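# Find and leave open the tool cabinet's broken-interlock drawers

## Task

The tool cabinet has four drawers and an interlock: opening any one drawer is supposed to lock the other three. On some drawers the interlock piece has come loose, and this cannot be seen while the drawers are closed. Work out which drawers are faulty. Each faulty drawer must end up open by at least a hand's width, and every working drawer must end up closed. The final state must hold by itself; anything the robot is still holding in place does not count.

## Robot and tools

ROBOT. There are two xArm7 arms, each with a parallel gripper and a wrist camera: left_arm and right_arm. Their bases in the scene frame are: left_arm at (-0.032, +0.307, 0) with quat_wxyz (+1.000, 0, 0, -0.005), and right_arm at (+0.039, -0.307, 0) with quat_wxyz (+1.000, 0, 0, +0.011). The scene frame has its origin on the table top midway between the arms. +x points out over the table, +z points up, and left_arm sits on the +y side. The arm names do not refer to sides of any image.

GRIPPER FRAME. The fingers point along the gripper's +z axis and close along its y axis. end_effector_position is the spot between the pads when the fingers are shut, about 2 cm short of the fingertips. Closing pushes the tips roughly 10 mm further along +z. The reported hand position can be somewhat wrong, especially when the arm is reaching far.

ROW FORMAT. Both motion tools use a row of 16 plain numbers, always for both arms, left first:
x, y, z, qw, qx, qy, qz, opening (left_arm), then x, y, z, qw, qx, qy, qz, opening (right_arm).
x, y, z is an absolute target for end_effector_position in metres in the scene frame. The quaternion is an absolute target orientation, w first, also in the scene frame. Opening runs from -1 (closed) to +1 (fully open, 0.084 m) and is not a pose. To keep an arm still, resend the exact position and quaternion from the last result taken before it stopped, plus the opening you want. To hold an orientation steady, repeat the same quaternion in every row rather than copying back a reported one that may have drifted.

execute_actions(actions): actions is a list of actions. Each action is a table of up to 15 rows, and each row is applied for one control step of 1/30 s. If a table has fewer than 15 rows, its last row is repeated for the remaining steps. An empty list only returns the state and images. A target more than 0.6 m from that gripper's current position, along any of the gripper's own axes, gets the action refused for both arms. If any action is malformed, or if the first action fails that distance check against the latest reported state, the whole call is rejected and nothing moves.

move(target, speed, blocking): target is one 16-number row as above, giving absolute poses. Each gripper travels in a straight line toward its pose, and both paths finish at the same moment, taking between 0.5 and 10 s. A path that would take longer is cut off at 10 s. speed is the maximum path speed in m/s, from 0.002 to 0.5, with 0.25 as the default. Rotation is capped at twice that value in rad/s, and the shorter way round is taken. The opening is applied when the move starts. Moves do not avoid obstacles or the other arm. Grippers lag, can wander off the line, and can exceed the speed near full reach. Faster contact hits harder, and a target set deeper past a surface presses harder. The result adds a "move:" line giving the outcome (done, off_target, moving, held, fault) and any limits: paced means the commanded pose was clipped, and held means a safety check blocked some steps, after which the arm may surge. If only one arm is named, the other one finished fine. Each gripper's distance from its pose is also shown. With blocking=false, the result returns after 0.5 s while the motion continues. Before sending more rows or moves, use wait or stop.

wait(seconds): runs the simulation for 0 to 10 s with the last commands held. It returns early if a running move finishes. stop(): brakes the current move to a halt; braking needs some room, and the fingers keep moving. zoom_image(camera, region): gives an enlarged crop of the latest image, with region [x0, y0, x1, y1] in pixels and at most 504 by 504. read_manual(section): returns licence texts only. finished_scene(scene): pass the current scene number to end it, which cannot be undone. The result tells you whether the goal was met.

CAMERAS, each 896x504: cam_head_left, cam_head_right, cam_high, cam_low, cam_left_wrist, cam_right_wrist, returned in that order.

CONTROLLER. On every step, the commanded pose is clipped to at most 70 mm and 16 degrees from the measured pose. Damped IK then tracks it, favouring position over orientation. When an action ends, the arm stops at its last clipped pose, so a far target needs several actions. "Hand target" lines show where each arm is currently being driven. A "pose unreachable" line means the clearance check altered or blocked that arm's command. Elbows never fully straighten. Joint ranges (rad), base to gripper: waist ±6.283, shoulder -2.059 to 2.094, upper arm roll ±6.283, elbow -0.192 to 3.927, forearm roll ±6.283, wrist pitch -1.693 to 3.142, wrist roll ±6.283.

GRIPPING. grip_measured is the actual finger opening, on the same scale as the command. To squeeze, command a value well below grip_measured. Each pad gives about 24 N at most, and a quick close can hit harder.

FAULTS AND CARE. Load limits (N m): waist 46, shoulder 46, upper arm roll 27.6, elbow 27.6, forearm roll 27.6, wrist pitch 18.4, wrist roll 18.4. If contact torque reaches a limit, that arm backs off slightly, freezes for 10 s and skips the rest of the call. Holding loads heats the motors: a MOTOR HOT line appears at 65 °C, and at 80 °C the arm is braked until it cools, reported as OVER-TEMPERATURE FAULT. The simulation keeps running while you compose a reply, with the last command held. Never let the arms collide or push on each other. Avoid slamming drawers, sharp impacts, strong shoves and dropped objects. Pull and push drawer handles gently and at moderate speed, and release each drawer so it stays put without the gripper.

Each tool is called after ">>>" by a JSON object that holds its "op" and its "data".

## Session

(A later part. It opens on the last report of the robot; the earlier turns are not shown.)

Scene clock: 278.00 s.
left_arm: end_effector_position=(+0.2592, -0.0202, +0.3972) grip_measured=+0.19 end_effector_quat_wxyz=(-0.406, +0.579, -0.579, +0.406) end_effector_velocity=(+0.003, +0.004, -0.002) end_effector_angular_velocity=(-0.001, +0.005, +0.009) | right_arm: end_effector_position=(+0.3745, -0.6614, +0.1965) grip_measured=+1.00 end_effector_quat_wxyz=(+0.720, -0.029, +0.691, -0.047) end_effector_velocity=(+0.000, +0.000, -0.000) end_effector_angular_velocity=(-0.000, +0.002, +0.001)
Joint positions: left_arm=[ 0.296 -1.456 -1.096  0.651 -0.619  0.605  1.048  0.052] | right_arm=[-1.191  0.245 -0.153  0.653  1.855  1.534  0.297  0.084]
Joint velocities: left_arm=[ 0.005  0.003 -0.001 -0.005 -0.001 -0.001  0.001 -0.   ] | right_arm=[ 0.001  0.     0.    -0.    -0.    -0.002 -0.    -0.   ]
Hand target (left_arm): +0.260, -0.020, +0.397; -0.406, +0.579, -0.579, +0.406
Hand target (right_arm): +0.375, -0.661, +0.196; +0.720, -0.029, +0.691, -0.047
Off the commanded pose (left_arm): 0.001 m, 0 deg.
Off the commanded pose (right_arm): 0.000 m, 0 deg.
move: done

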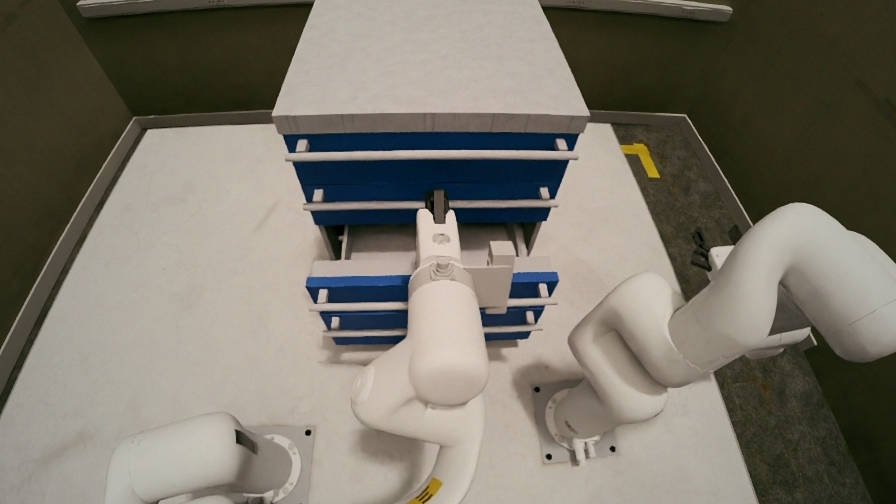

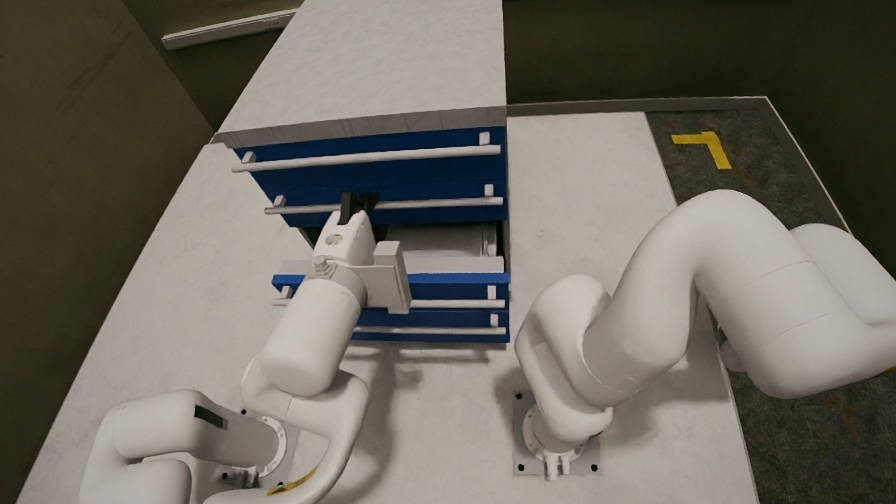

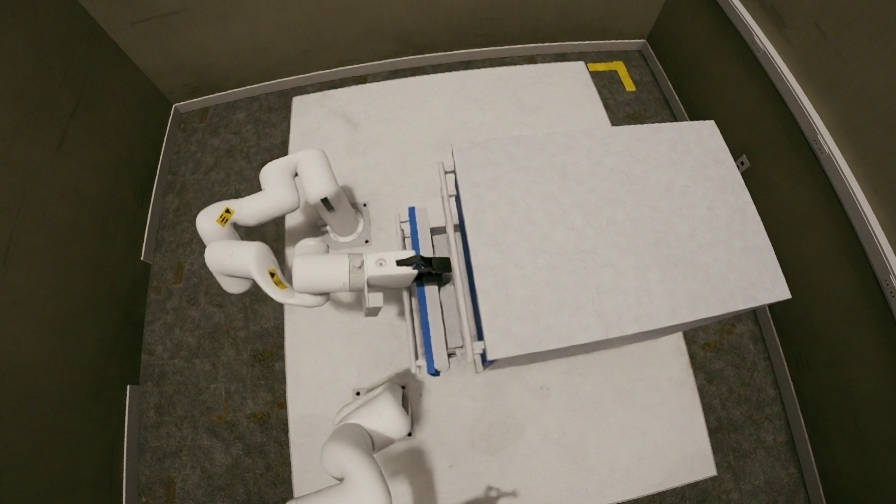

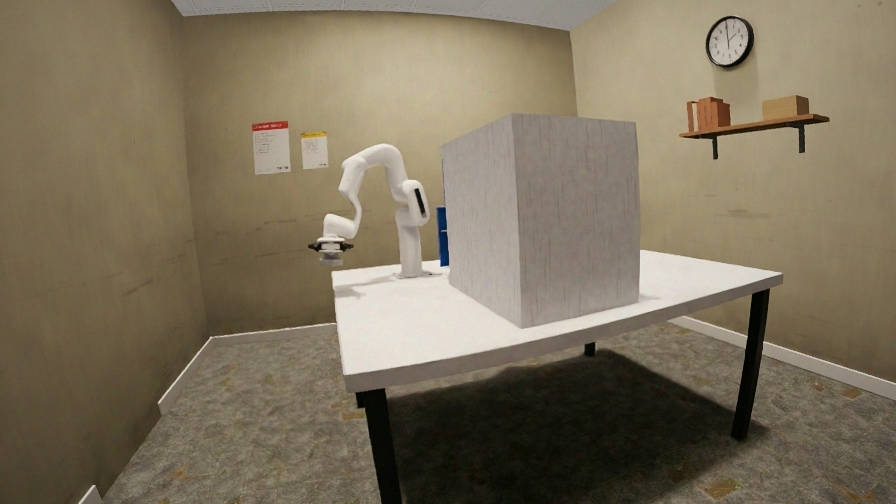

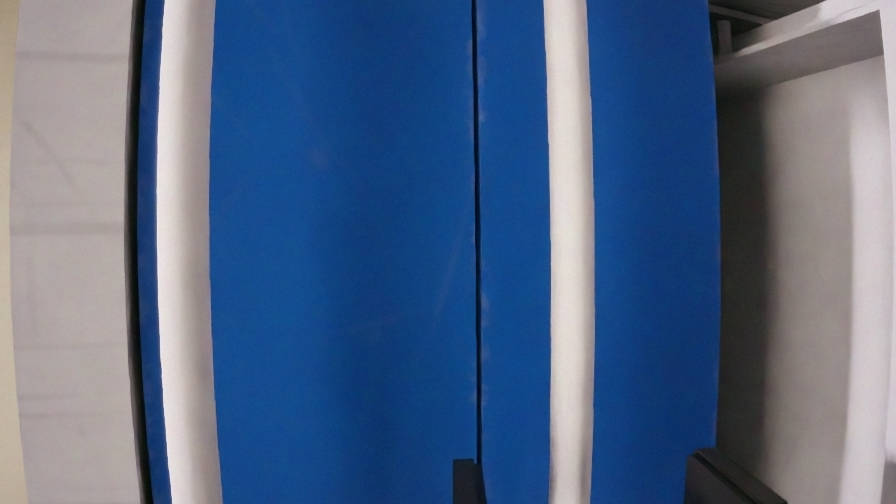

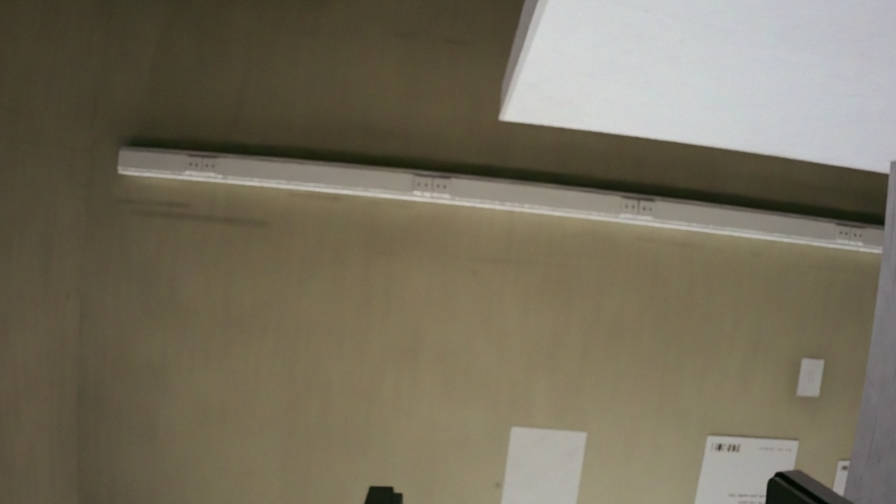

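>>> {"op": "execute_actions", "data": {"actions": []}}

Scene clock: 301.53 s.
left_arm: end_effector_position=(+0.2597, -0.0198, +0.3970) grip_measured=+0.19 end_effector_quat_wxyz=(-0.406, +0.579, -0.579, +0.406) end_effector_velocity=(-0.000, -0.000, +0.000) end_effector_angular_velocity=(+0.000, -0.000, -0.000) | right_arm: end_effector_position=(+0.3745, -0.6614, +0.1965) grip_measured=+1.00 end_effector_quat_wxyz=(+0.720, -0.029, +0.691, -0.047) end_effector_velocity=(+0.000, -0.000, +0.000) end_effector_angular_velocity=(-0.000, -0.001, +0.000)
Joint positions: left_arm=[ 0.297 -1.455 -1.097  0.65  -0.619  0.605  1.048  0.052] | right_arm=[-1.191  0.245 -0.153  0.653  1.855  1.534  0.297  0.084]
Joint velocities: left_arm=[-0. -0. -0.  0. -0. -0.  0.  0.] | right_arm=[-0.     0.    -0.     0.001 -0.     0.001  0.    -0.   ]
Hand target (left_arm): +0.260, -0.020, +0.397; -0.406, +0.579, -0.579, +0.406
Hand target (right_arm): +0.375, -0.661, +0.196; +0.720, -0.029, +0.691, -0.047
Off the commanded pose (left_arm): 0.000 m, 0 deg.
Off the commanded pose (right_arm): 0.000 m, 0 deg.

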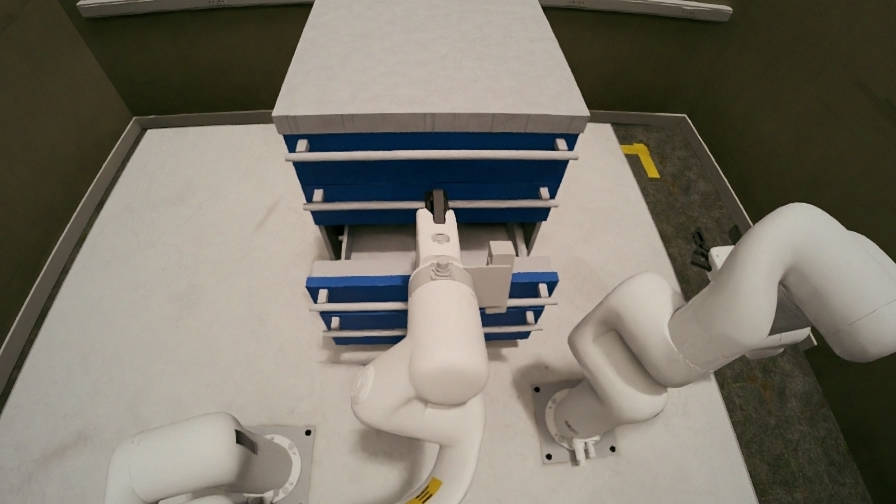

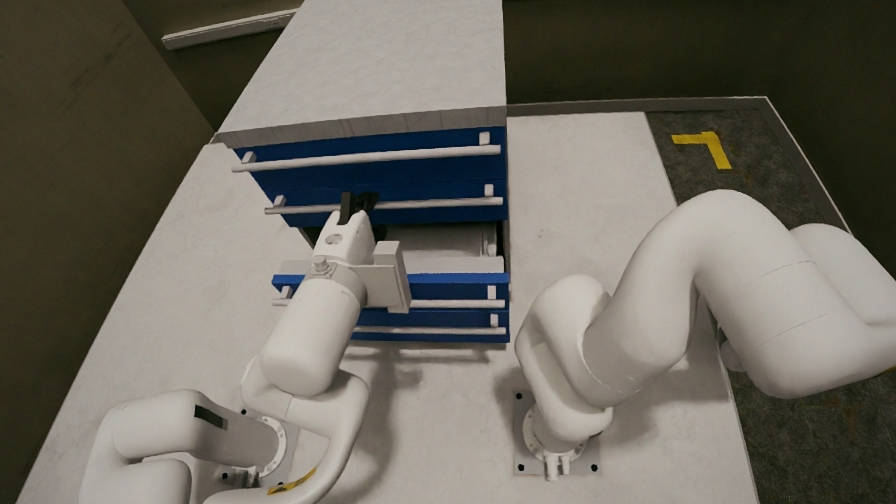

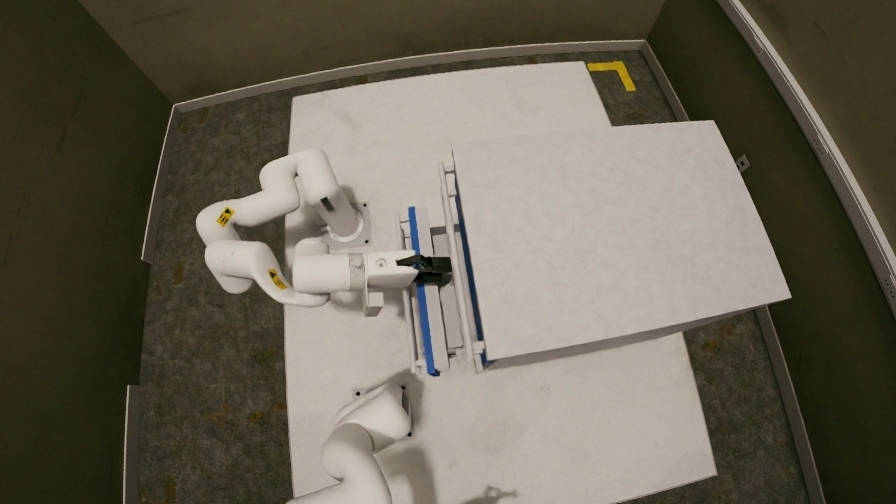

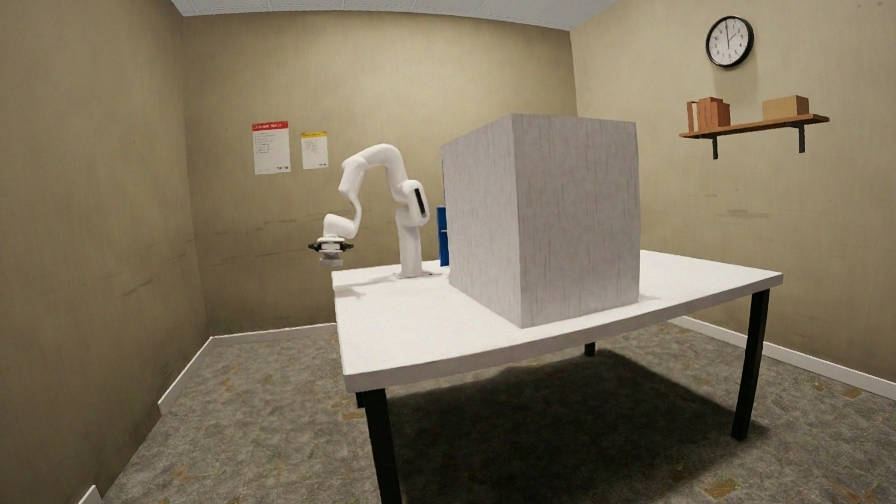

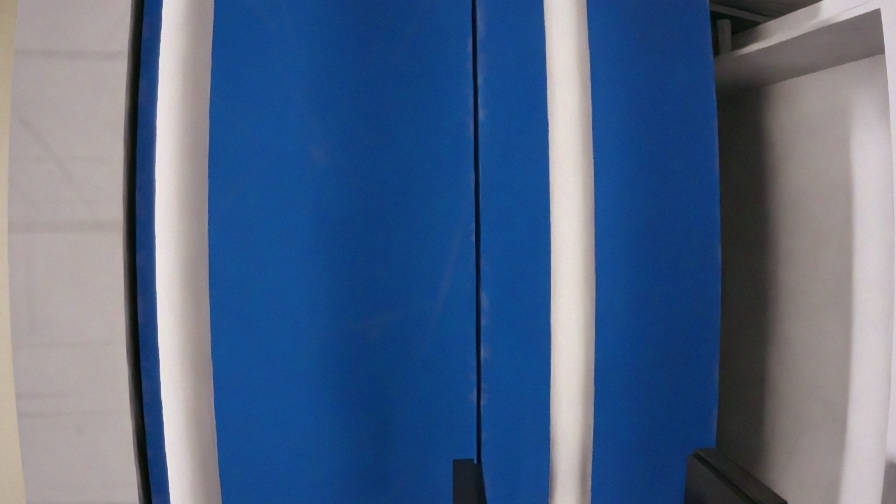

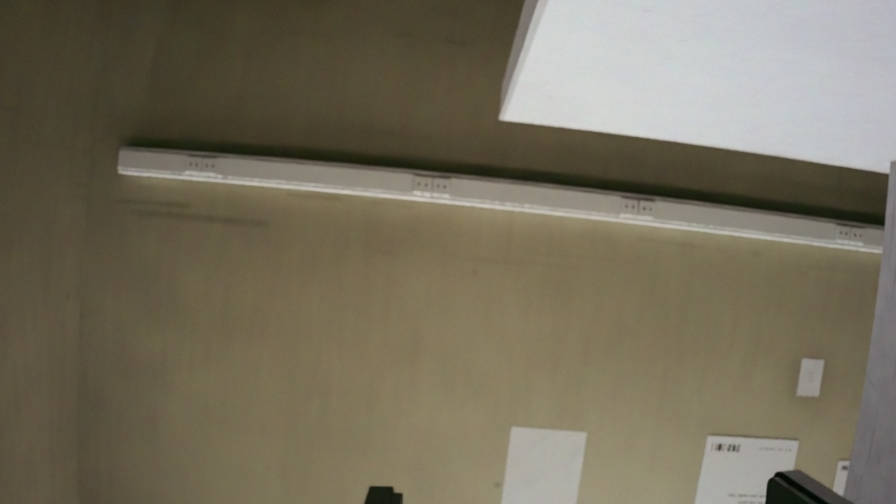

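>>> {"op": "move", "data": {"target": [0.29,-0.02,0.386,0.406,-0.579,0.579,-0.406,0.2,0.3745,-0.6614,0.1965,0.720,-0.029,0.691,-0.047,1], "speed": 0.08}}

>>> {"op": "move", "data": {"target": [0.29,-0.02,0.386,0.406,-0.579,0.579,-0.406,-1,0.3745,-0.6614,0.1965,0.720,-0.029,0.691,-0.047,1], "speed": 0.08}}

>>> {"op": "move", "data": {"target": [0.278,-0.02,0.386,0.406,-0.579,0.579,-0.406,-1,0.3745,-0.6614,0.1965,0.720,-0.029,0.691,-0.047,1], "speed": 0.02}}

Scene clock: 310.87 s.
left_arm: end_effector_position=(+0.2897, -0.0202, +0.3862) grip_measured=+0.19 end_effector_quat_wxyz=(-0.406, +0.579, -0.579, +0.406) end_effector_velocity=(-0.000, -0.001, +0.000) end_effector_angular_velocity=(+0.001, -0.002, -0.003) | right_arm: end_effector_position=(+0.3745, -0.6614, +0.1965) grip_measured=+1.00 end_effector_quat_wxyz=(+0.720, -0.029, +0.691, -0.047) end_effector_velocity=(-0.000, -0.000, +0.000) end_effector_angular_velocity=(+0.000, -0.000, -0.000)
Joint positions: left_arm=[ 0.368 -1.388 -1.15   0.653 -0.657  0.502  1.075  0.052] | right_arm=[-1.191  0.245 -0.153  0.653  1.855  1.534  0.297  0.084]
Joint velocities: left_arm=[-0.001  0.    -0.001  0.001 -0.001 -0.002  0.001 -0.   ] | right_arm=[-0.001 -0.     0.    -0.     0.     0.     0.    -0.   ]
Hand target (left_arm): +0.290, -0.020, +0.386; -0.406, +0.579, -0.579, +0.406
Hand target (right_arm): +0.374, -0.661, +0.197; +0.720, -0.029, +0.691, -0.047
Off the commanded pose (left_arm): 0.000 m, 0 deg.
Off the commanded pose (right_arm): 0.000 m, 0 deg.
move: done

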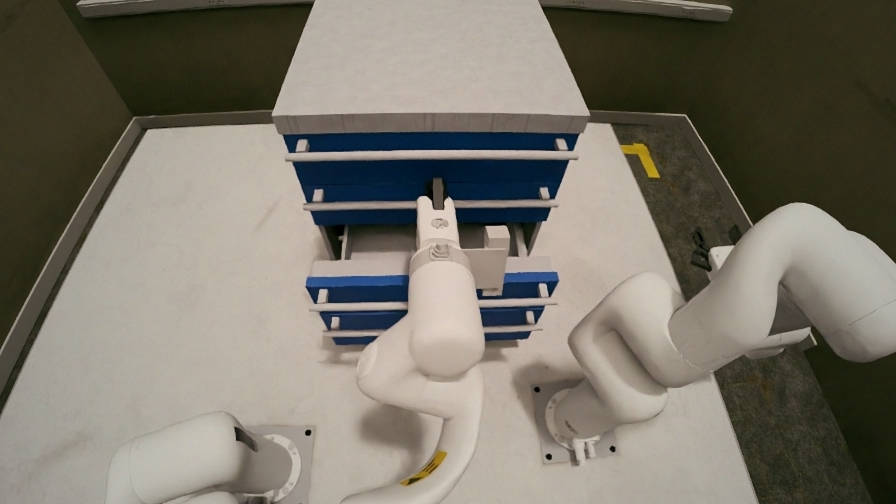

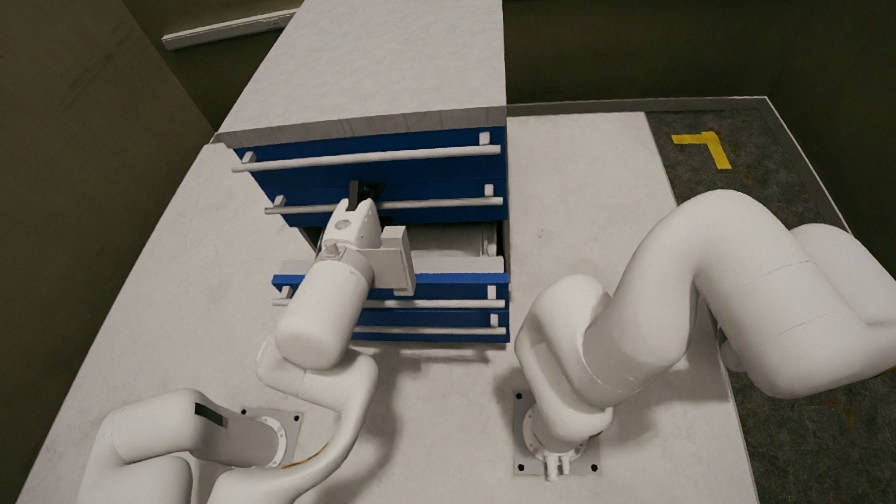

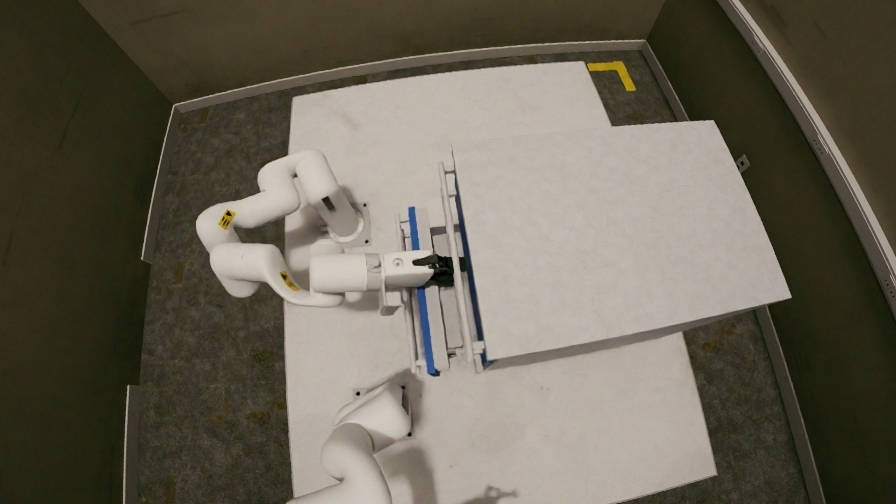

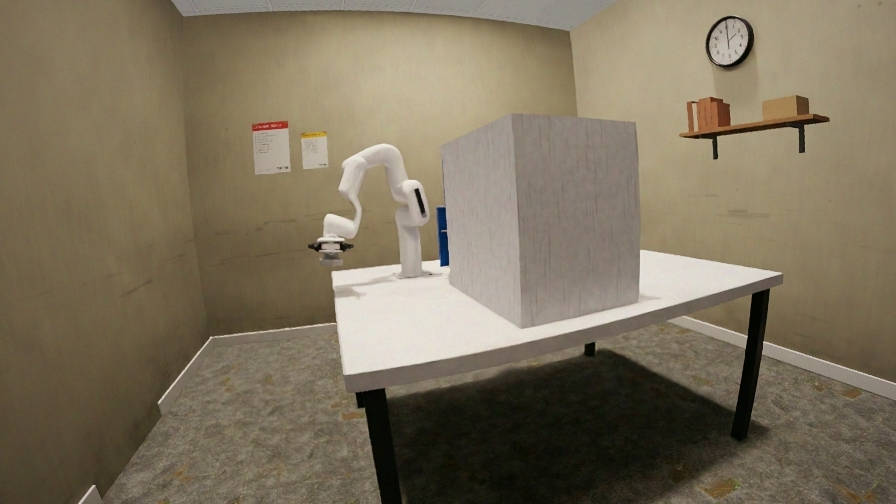

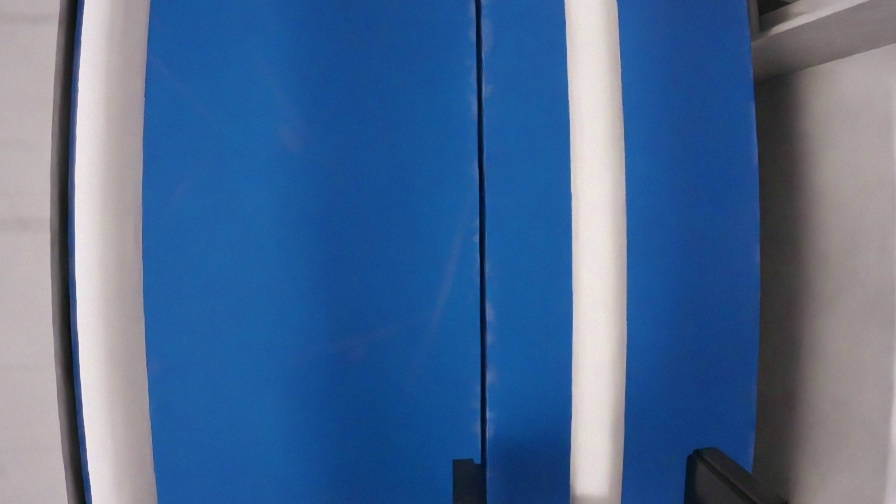

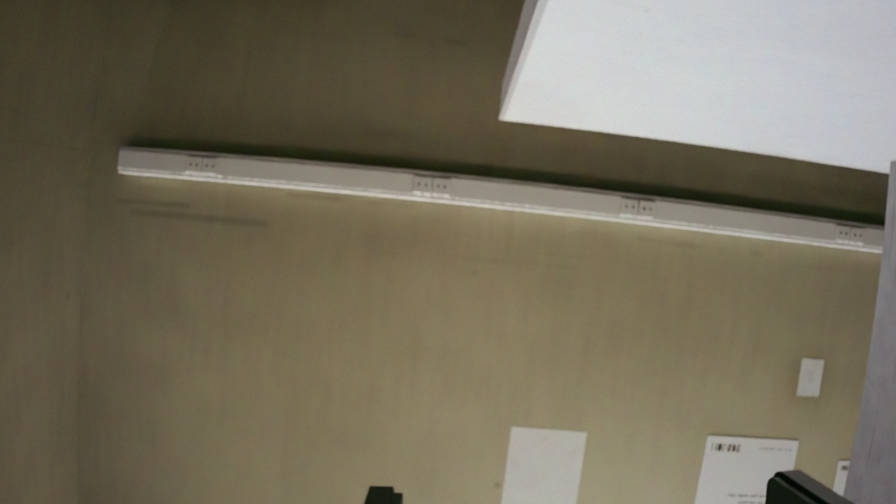

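Scene clock: 311.57 s.
left_arm: end_effector_position=(+0.2898, -0.0202, +0.3861) grip_measured=-0.74 end_effector_quat_wxyz=(-0.406, +0.579, -0.579, +0.406) end_effector_velocity=(+0.000, -0.000, -0.000) end_effector_angular_velocity=(+0.000, +0.000, +0.000) | right_arm: end_effector_position=(+0.3745, -0.6614, +0.1965) grip_measured=+1.00 end_effector_quat_wxyz=(+0.720, -0.029, +0.691, -0.047) end_effector_velocity=(+0.000, +0.000, -0.000) end_effector_angular_velocity=(+0.000, +0.000, +0.001)
Joint positions: left_arm=[ 0.368 -1.387 -1.15   0.653 -0.658  0.502  1.075  0.011] | right_arm=[-1.191  0.245 -0.153  0.653  1.855  1.534  0.297  0.084]
Joint velocities: left_arm=[ 0.001  0.    -0.001  0.    -0.    -0.     0.     0.   ] | right_arm=[ 0.001  0.    -0.    -0.    -0.    -0.     0.     0.   ]
Hand target (left_arm): +0.290, -0.020, +0.386; -0.406, +0.579, -0.579, +0.406
Hand target (right_arm): +0.375, -0.661, +0.196; +0.720, -0.029, +0.691, -0.047
Off the commanded pose (left_arm): 0.000 m, 0 deg.
Off the commanded pose (right_arm): 0.000 m, 0 deg.
move: done

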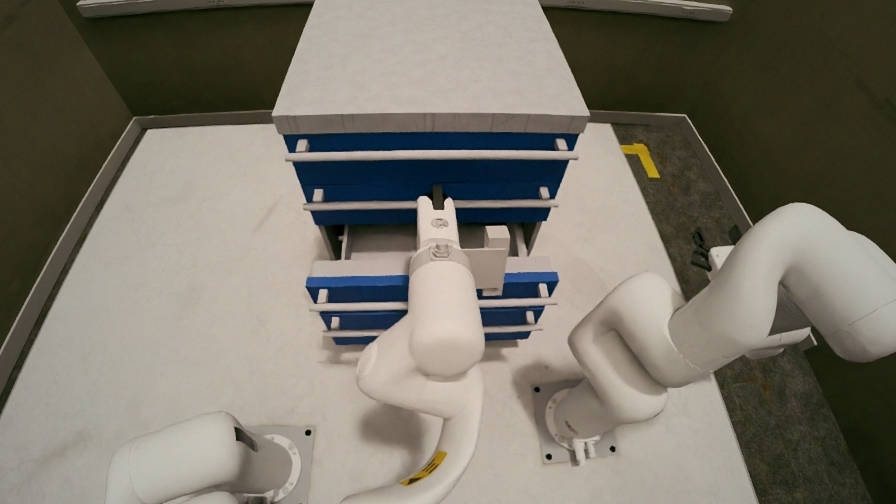

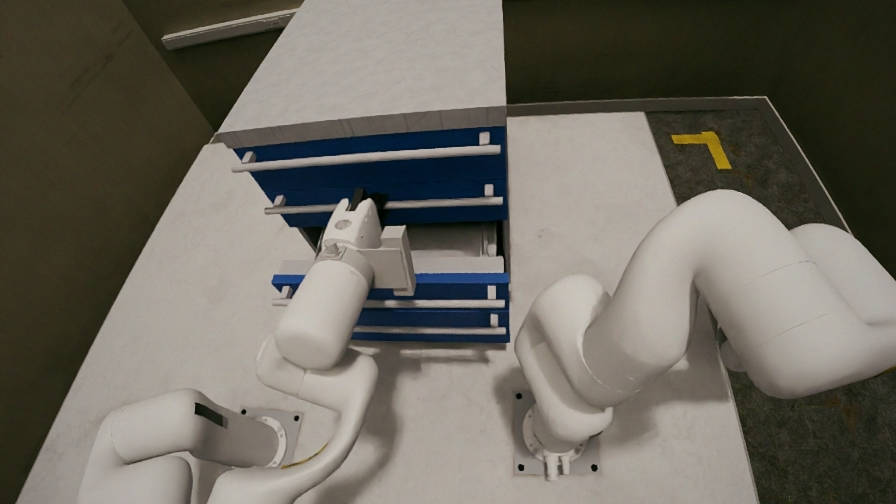

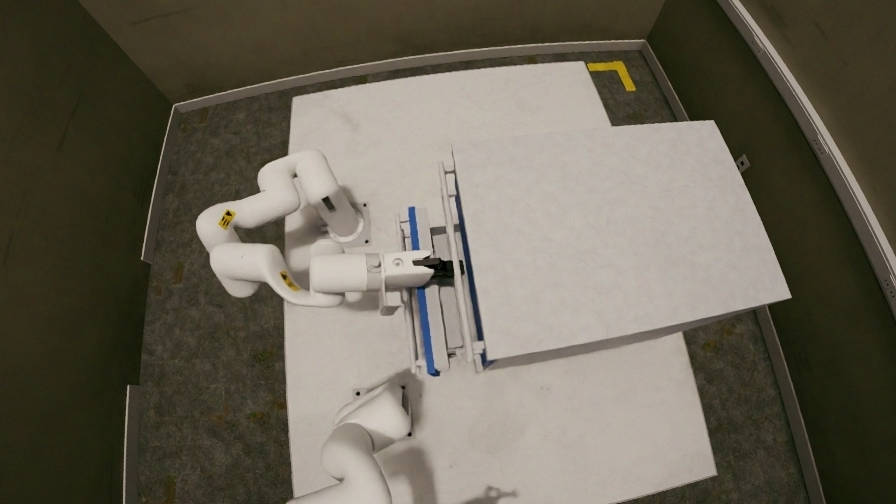

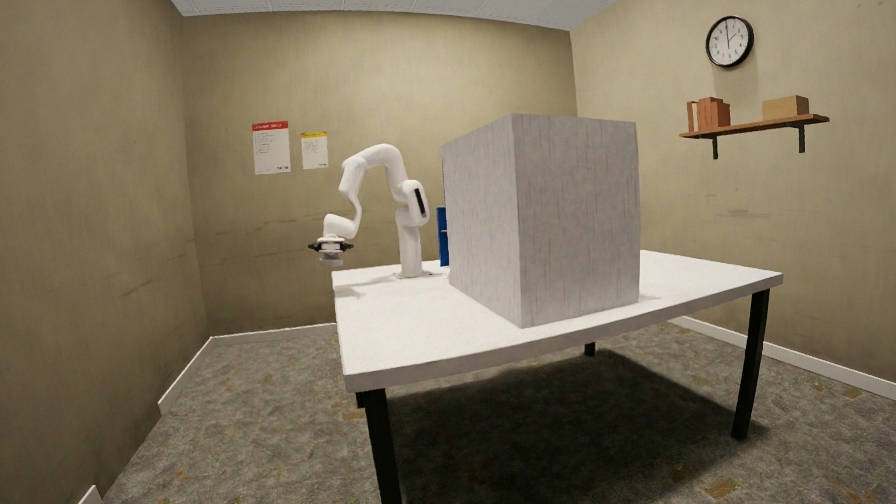

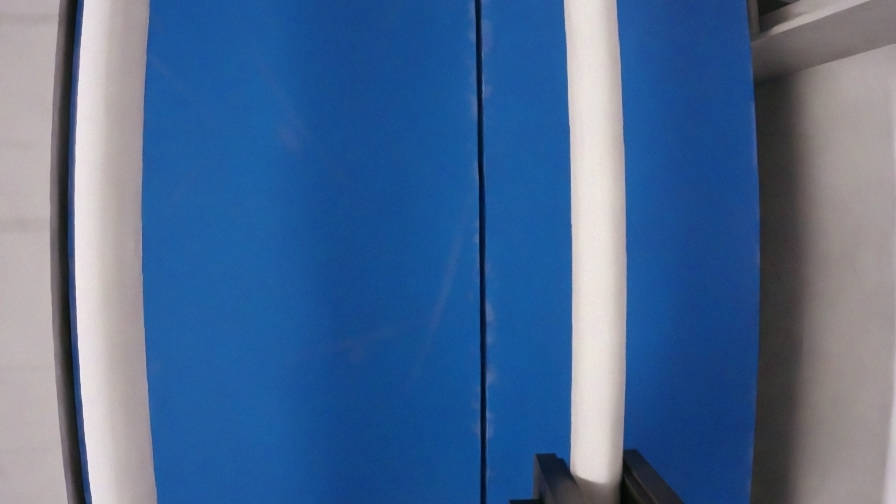

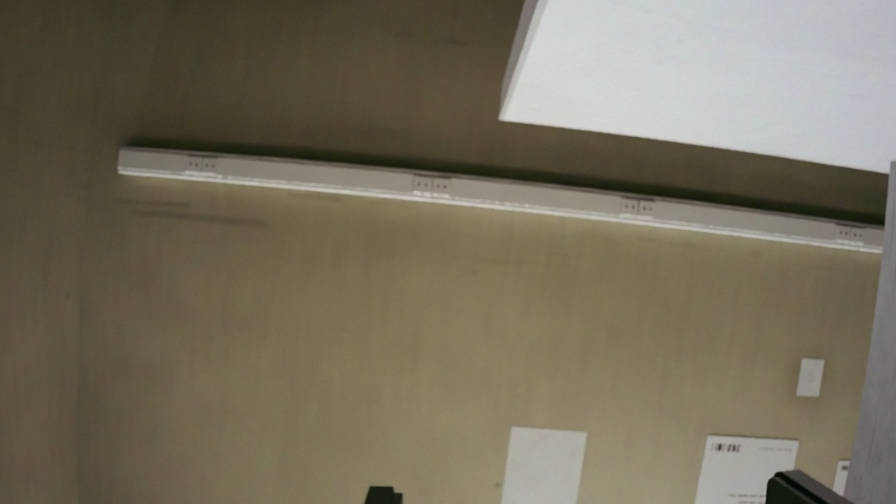

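Scene clock: 312.40 s.
left_arm: end_effector_position=(+0.2788, -0.0187, +0.3872) grip_measured=-0.74 end_effector_quat_wxyz=(-0.406, +0.580, -0.577, +0.407) end_effector_velocity=(-0.001, -0.001, -0.001) end_effector_angular_velocity=(+0.001, +0.002, -0.001) | right_arm: end_effector_position=(+0.3745, -0.6614, +0.1965) grip_measured=+1.00 end_effector_quat_wxyz=(+0.720, -0.029, +0.691, -0.047) end_effector_velocity=(-0.000, -0.001, -0.000) end_effector_angular_velocity=(-0.001, +0.001, -0.002)
Joint positions: left_arm=[ 0.338 -1.417 -1.136  0.642 -0.648  0.534  1.059  0.011] | right_arm=[-1.191  0.245 -0.153  0.653  1.855  1.534  0.297  0.084]
Joint velocities: left_arm=[-0.004  0.    -0.     0.     0.002  0.003 -0.003 -0.   ] | right_arm=[-0.    -0.    -0.     0.     0.    -0.001 -0.001 -0.   ]
Hand target (left_arm): +0.278, -0.020, +0.386; -0.406, +0.579, -0.579, +0.406
Hand target (right_arm): +0.374, -0.661, +0.197; +0.720, -0.029, +0.691, -0.047
Off the commanded pose (left_arm): 0.002 m, 0 deg.
Off the commanded pose (right_arm): 0.000 m, 0 deg.
move: done

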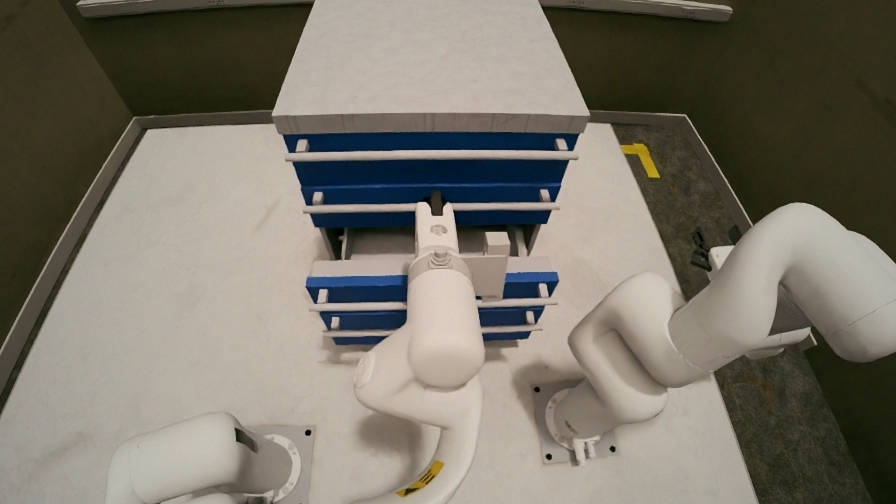

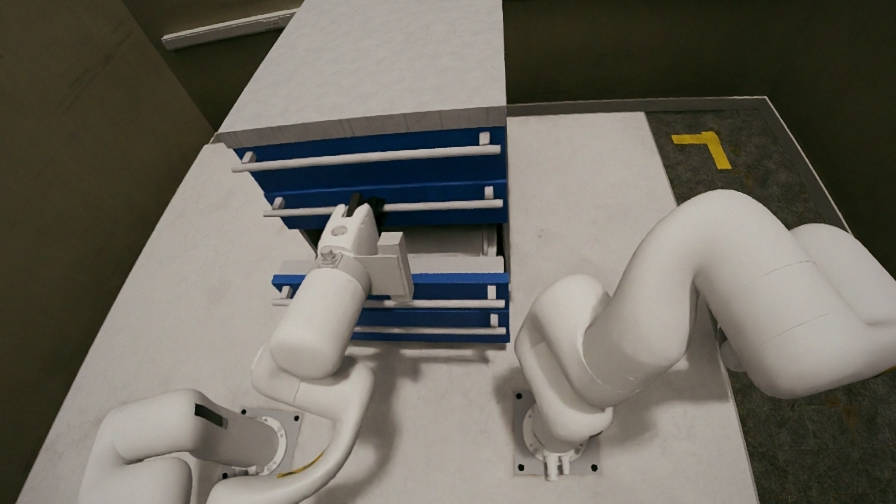

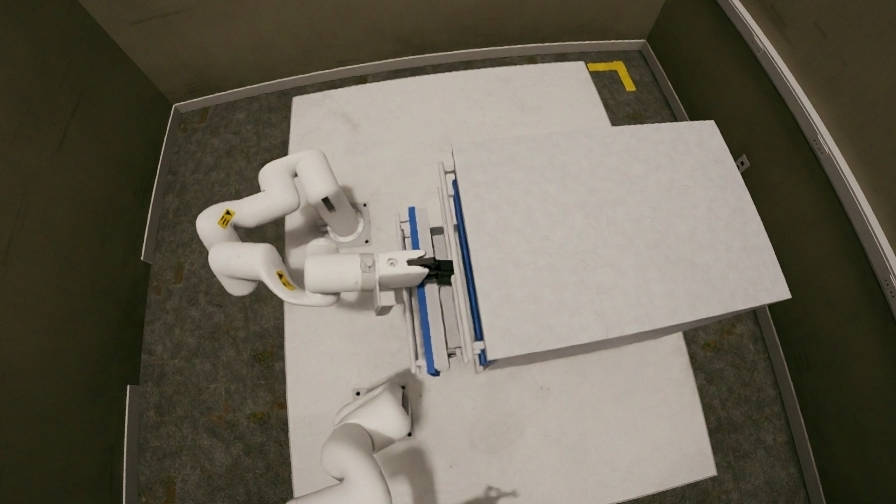

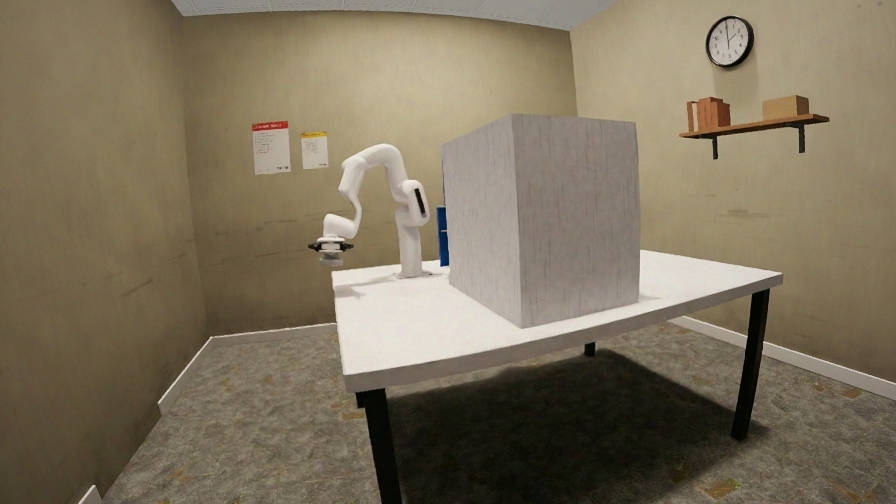

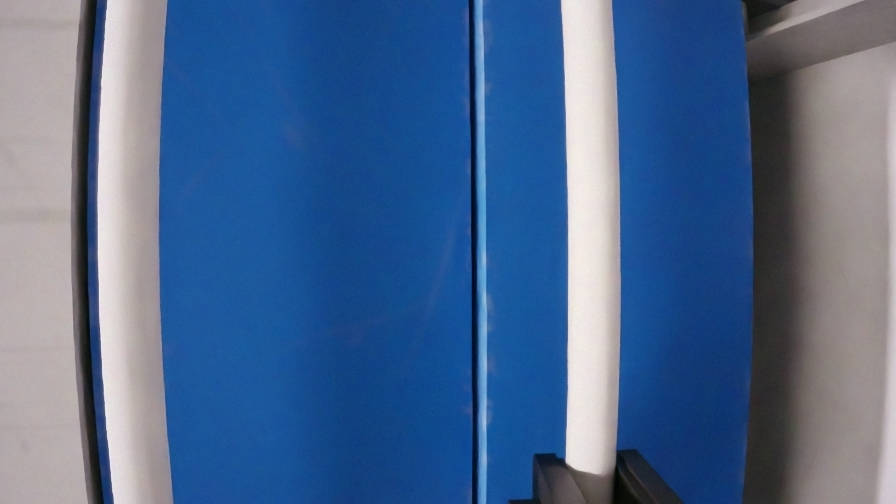

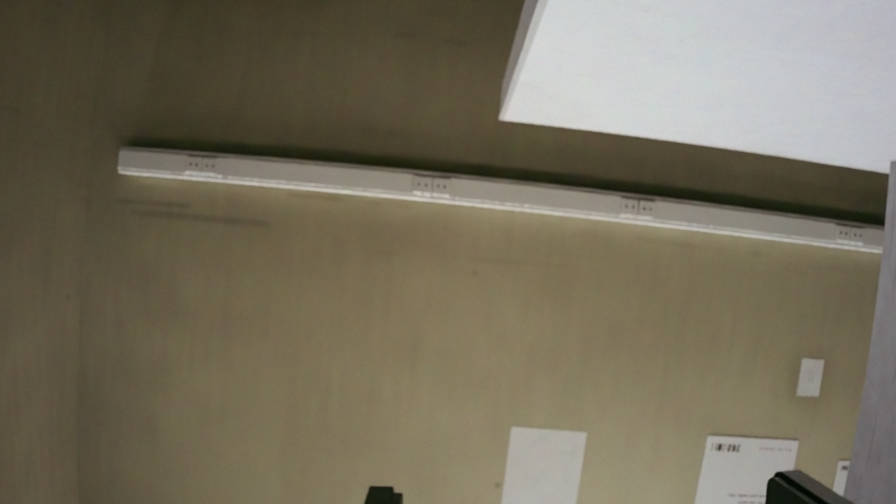

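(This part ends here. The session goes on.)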